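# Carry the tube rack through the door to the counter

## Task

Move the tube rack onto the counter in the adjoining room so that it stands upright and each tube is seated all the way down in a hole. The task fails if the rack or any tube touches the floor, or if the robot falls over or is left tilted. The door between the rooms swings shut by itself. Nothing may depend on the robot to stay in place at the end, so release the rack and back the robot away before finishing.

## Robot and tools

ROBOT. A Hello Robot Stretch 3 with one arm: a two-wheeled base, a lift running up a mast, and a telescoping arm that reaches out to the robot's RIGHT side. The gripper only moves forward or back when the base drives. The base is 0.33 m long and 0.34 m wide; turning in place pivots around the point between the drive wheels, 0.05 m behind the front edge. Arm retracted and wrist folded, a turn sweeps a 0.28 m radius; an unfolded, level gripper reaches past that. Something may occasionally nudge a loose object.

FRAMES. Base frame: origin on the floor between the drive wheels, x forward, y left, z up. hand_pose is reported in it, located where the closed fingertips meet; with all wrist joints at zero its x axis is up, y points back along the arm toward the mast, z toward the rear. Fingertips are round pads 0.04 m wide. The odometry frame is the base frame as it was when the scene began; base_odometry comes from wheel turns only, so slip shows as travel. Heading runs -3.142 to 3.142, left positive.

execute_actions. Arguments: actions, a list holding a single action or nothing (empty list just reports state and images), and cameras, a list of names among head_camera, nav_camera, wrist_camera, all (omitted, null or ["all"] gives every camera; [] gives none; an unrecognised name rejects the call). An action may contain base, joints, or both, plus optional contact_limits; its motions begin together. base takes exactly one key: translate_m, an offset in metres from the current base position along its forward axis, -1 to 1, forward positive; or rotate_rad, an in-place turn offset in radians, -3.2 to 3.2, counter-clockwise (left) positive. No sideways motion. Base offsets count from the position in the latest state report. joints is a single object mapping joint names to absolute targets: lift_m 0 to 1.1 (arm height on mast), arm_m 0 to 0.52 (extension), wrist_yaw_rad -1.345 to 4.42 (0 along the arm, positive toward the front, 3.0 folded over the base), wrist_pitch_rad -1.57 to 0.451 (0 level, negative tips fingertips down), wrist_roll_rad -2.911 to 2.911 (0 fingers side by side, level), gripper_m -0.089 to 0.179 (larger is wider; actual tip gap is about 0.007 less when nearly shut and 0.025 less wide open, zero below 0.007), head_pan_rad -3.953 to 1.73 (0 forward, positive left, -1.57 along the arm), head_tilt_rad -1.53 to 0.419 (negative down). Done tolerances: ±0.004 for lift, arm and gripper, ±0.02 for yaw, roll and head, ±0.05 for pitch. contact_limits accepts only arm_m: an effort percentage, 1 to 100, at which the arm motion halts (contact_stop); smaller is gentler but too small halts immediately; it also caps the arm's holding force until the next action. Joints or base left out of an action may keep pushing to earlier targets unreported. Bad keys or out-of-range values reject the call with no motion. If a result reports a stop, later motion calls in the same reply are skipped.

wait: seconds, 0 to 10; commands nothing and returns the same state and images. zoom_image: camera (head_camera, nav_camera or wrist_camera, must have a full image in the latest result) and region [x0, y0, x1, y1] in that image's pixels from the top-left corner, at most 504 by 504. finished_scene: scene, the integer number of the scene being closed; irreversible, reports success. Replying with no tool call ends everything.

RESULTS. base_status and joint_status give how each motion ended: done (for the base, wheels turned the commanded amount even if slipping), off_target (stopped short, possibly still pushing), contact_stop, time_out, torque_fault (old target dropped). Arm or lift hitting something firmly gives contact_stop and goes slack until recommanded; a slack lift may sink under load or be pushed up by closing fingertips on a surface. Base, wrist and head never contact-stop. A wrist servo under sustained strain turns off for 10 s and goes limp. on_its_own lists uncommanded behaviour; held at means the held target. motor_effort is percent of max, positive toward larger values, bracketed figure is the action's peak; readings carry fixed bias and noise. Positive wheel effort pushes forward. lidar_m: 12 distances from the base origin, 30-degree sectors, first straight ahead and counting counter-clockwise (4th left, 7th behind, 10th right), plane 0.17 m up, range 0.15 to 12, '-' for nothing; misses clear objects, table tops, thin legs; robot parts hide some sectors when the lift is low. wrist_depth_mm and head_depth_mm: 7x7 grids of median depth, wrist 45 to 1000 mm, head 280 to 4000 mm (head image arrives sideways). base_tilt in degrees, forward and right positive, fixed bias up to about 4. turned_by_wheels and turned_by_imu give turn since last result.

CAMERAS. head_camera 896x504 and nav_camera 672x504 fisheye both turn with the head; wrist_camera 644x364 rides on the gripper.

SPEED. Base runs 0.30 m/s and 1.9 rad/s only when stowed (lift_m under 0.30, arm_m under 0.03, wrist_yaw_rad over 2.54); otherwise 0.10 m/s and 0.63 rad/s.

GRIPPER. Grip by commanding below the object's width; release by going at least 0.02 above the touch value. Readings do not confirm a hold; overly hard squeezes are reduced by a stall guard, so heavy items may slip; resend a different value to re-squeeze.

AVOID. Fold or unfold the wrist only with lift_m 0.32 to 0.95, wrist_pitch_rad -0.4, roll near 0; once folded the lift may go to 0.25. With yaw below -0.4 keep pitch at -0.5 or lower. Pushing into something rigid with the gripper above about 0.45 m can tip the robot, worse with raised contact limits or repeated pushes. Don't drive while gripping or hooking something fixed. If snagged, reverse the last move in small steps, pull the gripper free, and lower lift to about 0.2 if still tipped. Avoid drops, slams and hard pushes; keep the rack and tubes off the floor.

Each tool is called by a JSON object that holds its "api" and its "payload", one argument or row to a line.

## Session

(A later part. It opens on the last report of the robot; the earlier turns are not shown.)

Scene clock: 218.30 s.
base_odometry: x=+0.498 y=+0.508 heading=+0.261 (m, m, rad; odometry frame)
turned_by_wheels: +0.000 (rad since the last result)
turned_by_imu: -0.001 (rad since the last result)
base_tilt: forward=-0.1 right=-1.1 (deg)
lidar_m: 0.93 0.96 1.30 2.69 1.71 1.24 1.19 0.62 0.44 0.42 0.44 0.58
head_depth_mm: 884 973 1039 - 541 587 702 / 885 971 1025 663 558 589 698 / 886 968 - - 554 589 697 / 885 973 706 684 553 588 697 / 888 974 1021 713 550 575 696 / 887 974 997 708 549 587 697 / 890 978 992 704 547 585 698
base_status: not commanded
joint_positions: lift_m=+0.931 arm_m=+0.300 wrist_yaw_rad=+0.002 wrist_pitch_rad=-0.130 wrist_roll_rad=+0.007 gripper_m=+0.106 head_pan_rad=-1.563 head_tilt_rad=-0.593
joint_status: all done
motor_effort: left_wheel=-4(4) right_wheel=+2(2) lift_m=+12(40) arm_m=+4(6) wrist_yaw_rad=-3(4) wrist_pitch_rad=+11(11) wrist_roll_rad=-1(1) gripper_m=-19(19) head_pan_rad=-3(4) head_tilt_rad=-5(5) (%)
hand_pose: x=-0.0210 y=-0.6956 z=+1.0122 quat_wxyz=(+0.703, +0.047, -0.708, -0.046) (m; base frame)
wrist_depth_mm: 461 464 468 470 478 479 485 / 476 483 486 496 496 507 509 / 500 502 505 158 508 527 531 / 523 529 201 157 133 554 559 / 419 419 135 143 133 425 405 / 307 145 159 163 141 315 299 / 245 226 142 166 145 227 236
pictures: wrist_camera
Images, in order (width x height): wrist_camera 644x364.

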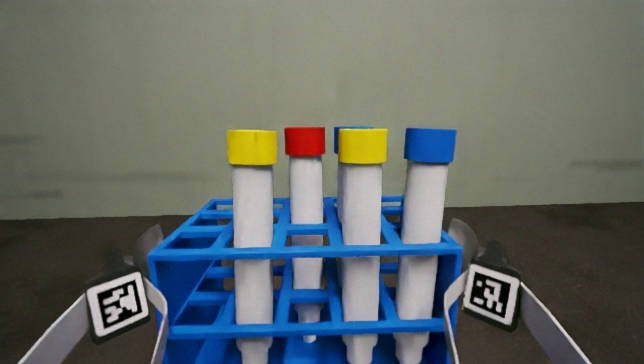

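{"api": "execute_actions", "payload": {
  "actions": [
    {"joints":{"lift_m":0.888}}
  ],
  "cameras": []
}}

{"api": "execute_actions", "payload": {
  "actions": [
    {"joints":{"gripper_m":0.179}}
  ],
  "cameras": []
}}

{"api": "execute_actions", "payload": {
  "actions": [
    {"joints":{"arm_m":0.05}}
  ],
  "cameras": ["wrist_camera"]
}}

Scene clock: 222.43 s.
base_odometry: x=+0.498 y=+0.508 heading=+0.261 (m, m, rad; odometry frame)
turned_by_wheels: +0.000 (rad since the last result)
turned_by_imu: -0.001 (rad since the last result)
base_tilt: forward=+0.0 right=-1.1 (deg)
lidar_m: 0.93 0.96 1.30 2.70 1.71 1.23 1.19 0.62 0.44 0.42 0.44 0.58
head_depth_mm: 884 973 1022 - - 603 709 / 888 973 1042 - 556 589 698 / 888 972 1046 - 537 588 700 / 890 972 1023 684 553 589 700 / 882 976 1010 712 550 575 696 / 890 973 1001 709 550 586 696 / 887 977 992 704 547 585 693
base_status: not commanded
joint_positions: lift_m=+0.889 arm_m=+0.300 wrist_yaw_rad=+0.002 wrist_pitch_rad=-0.123 wrist_roll_rad=+0.007 gripper_m=+0.106 head_pan_rad=-1.563 head_tilt_rad=-0.593
joint_status: all done
motor_effort: left_wheel=-4(4) right_wheel=+3(2) lift_m=+11(11) arm_m=+4(4) wrist_yaw_rad=-4(3) wrist_pitch_rad=+9(11) wrist_roll_rad=+0(0) gripper_m=-19(19) head_pan_rad=-4(4) head_tilt_rad=-5(5) (%)
hand_pose: x=-0.0210 y=-0.6960 z=+0.9720 quat_wxyz=(+0.704, +0.044, -0.708, -0.043) (m; base frame)
wrist_depth_mm: 457 460 466 473 477 480 480 / 478 481 486 492 496 503 512 / 498 506 505 156 127 526 534 / 523 518 419 155 131 539 501 / 330 327 135 142 132 322 318 / 239 145 158 164 141 246 233 / - 176 149 165 146 177 183
pictures: none
No camera images: the call's "cameras" was empty. Leave "cameras" out to get every camera's image.

Scene clock: 223.67 s.
base_odometry: x=+0.498 y=+0.508 heading=+0.261 (m, m, rad; odometry frame)
turned_by_wheels: +0.000 (rad since the last result)
turned_by_imu: +0.000 (rad since the last result)
base_tilt: forward=-0.1 right=-0.9 (deg)
lidar_m: 0.93 0.96 1.30 2.70 1.71 1.24 1.19 0.62 0.44 0.42 0.43 0.58
head_depth_mm: 886 973 1030 - - 603 710 / 888 967 1039 - 556 589 698 / 885 971 1043 - 537 590 697 / 887 972 1032 693 551 588 696 / 886 971 1008 708 552 576 697 / 886 971 996 705 549 587 694 / 893 972 985 704 547 586 696
base_status: not commanded
joint_positions: lift_m=+0.889 arm_m=+0.300 wrist_yaw_rad=+0.002 wrist_pitch_rad=-0.123 wrist_roll_rad=+0.007 gripper_m=+0.179 head_pan_rad=-1.563 head_tilt_rad=-0.593
joint_status: all done
motor_effort: left_wheel=-4(4) right_wheel=+2(3) lift_m=+11(11) arm_m=+4(4) wrist_yaw_rad=-3(4) wrist_pitch_rad=+8(9) wrist_roll_rad=+0(0) gripper_m=+0(83) head_pan_rad=-3(3) head_tilt_rad=-5(5) (%)
hand_pose: x=-0.0210 y=-0.6960 z=+0.9721 quat_wxyz=(+0.704, +0.044, -0.708, -0.043) (m; base frame)
wrist_depth_mm: 460 461 472 471 473 481 490 / 476 479 490 495 500 506 511 / 500 504 504 153 508 524 531 / 515 520 199 152 127 539 499 / 331 343 137 147 131 346 317 / - 145 142 160 140 228 232 / - 175 148 144 146 184 183
pictures: none
No camera images: the call's "cameras" was empty. Leave "cameras" out to get every camera's image.

Scene clock: 226.73 s.
base_odometry: x=+0.498 y=+0.508 heading=+0.261 (m, m, rad; odometry frame)
turned_by_wheels: +0.000 (rad since the last result)
turned_by_imu: -0.001 (rad since the last result)
base_tilt: forward=-0.1 right=-1.1 (deg)
lidar_m: 0.93 0.96 1.30 2.69 1.71 1.24 1.19 0.62 0.44 0.42 0.44 0.58
head_depth_mm: 886 972 1027 725 559 - - / 886 972 1028 722 549 - - / 887 971 1026 701 595 - - / 889 974 1003 699 591 - 697 / 892 974 1002 712 535 587 698 / 887 973 1001 709 550 587 697 / 890 974 992 704 548 585 696
base_status: not commanded
joint_positions: lift_m=+0.889 arm_m=+0.050 wrist_yaw_rad=+0.002 wrist_pitch_rad=-0.122 wrist_roll_rad=+0.007 gripper_m=+0.179 head_pan_rad=-1.563 head_tilt_rad=-0.593
joint_status: all done
motor_effort: left_wheel=-4(4) right_wheel=+2(2) lift_m=+11(11) arm_m=-5(7) wrist_yaw_rad=-3(3) wrist_pitch_rad=+8(8) wrist_roll_rad=+0(0) gripper_m=+0(1) head_pan_rad=-4(3) head_tilt_rad=-5(5) (%)
hand_pose: x=-0.0210 y=-0.4468 z=+0.9724 quat_wxyz=(+0.704, +0.044, -0.708, -0.043) (m; base frame)
wrist_depth_mm: 686 694 697 709 712 724 731 / 716 710 726 725 738 755 751 / 741 745 768 370 785 779 792 / 539 537 525 390 517 513 510 / 336 347 329 329 326 350 320 / - 240 240 239 238 230 235 / - 189 188 189 187 186 184
pictures: wrist_camera
Images, in order (width x height): wrist_camera 644x364.

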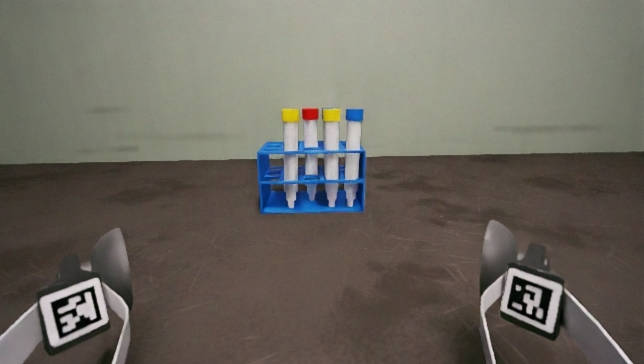

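{"api": "finished_scene", "payload": {
  "scene": 2
}}

The scene is finished: the task was done.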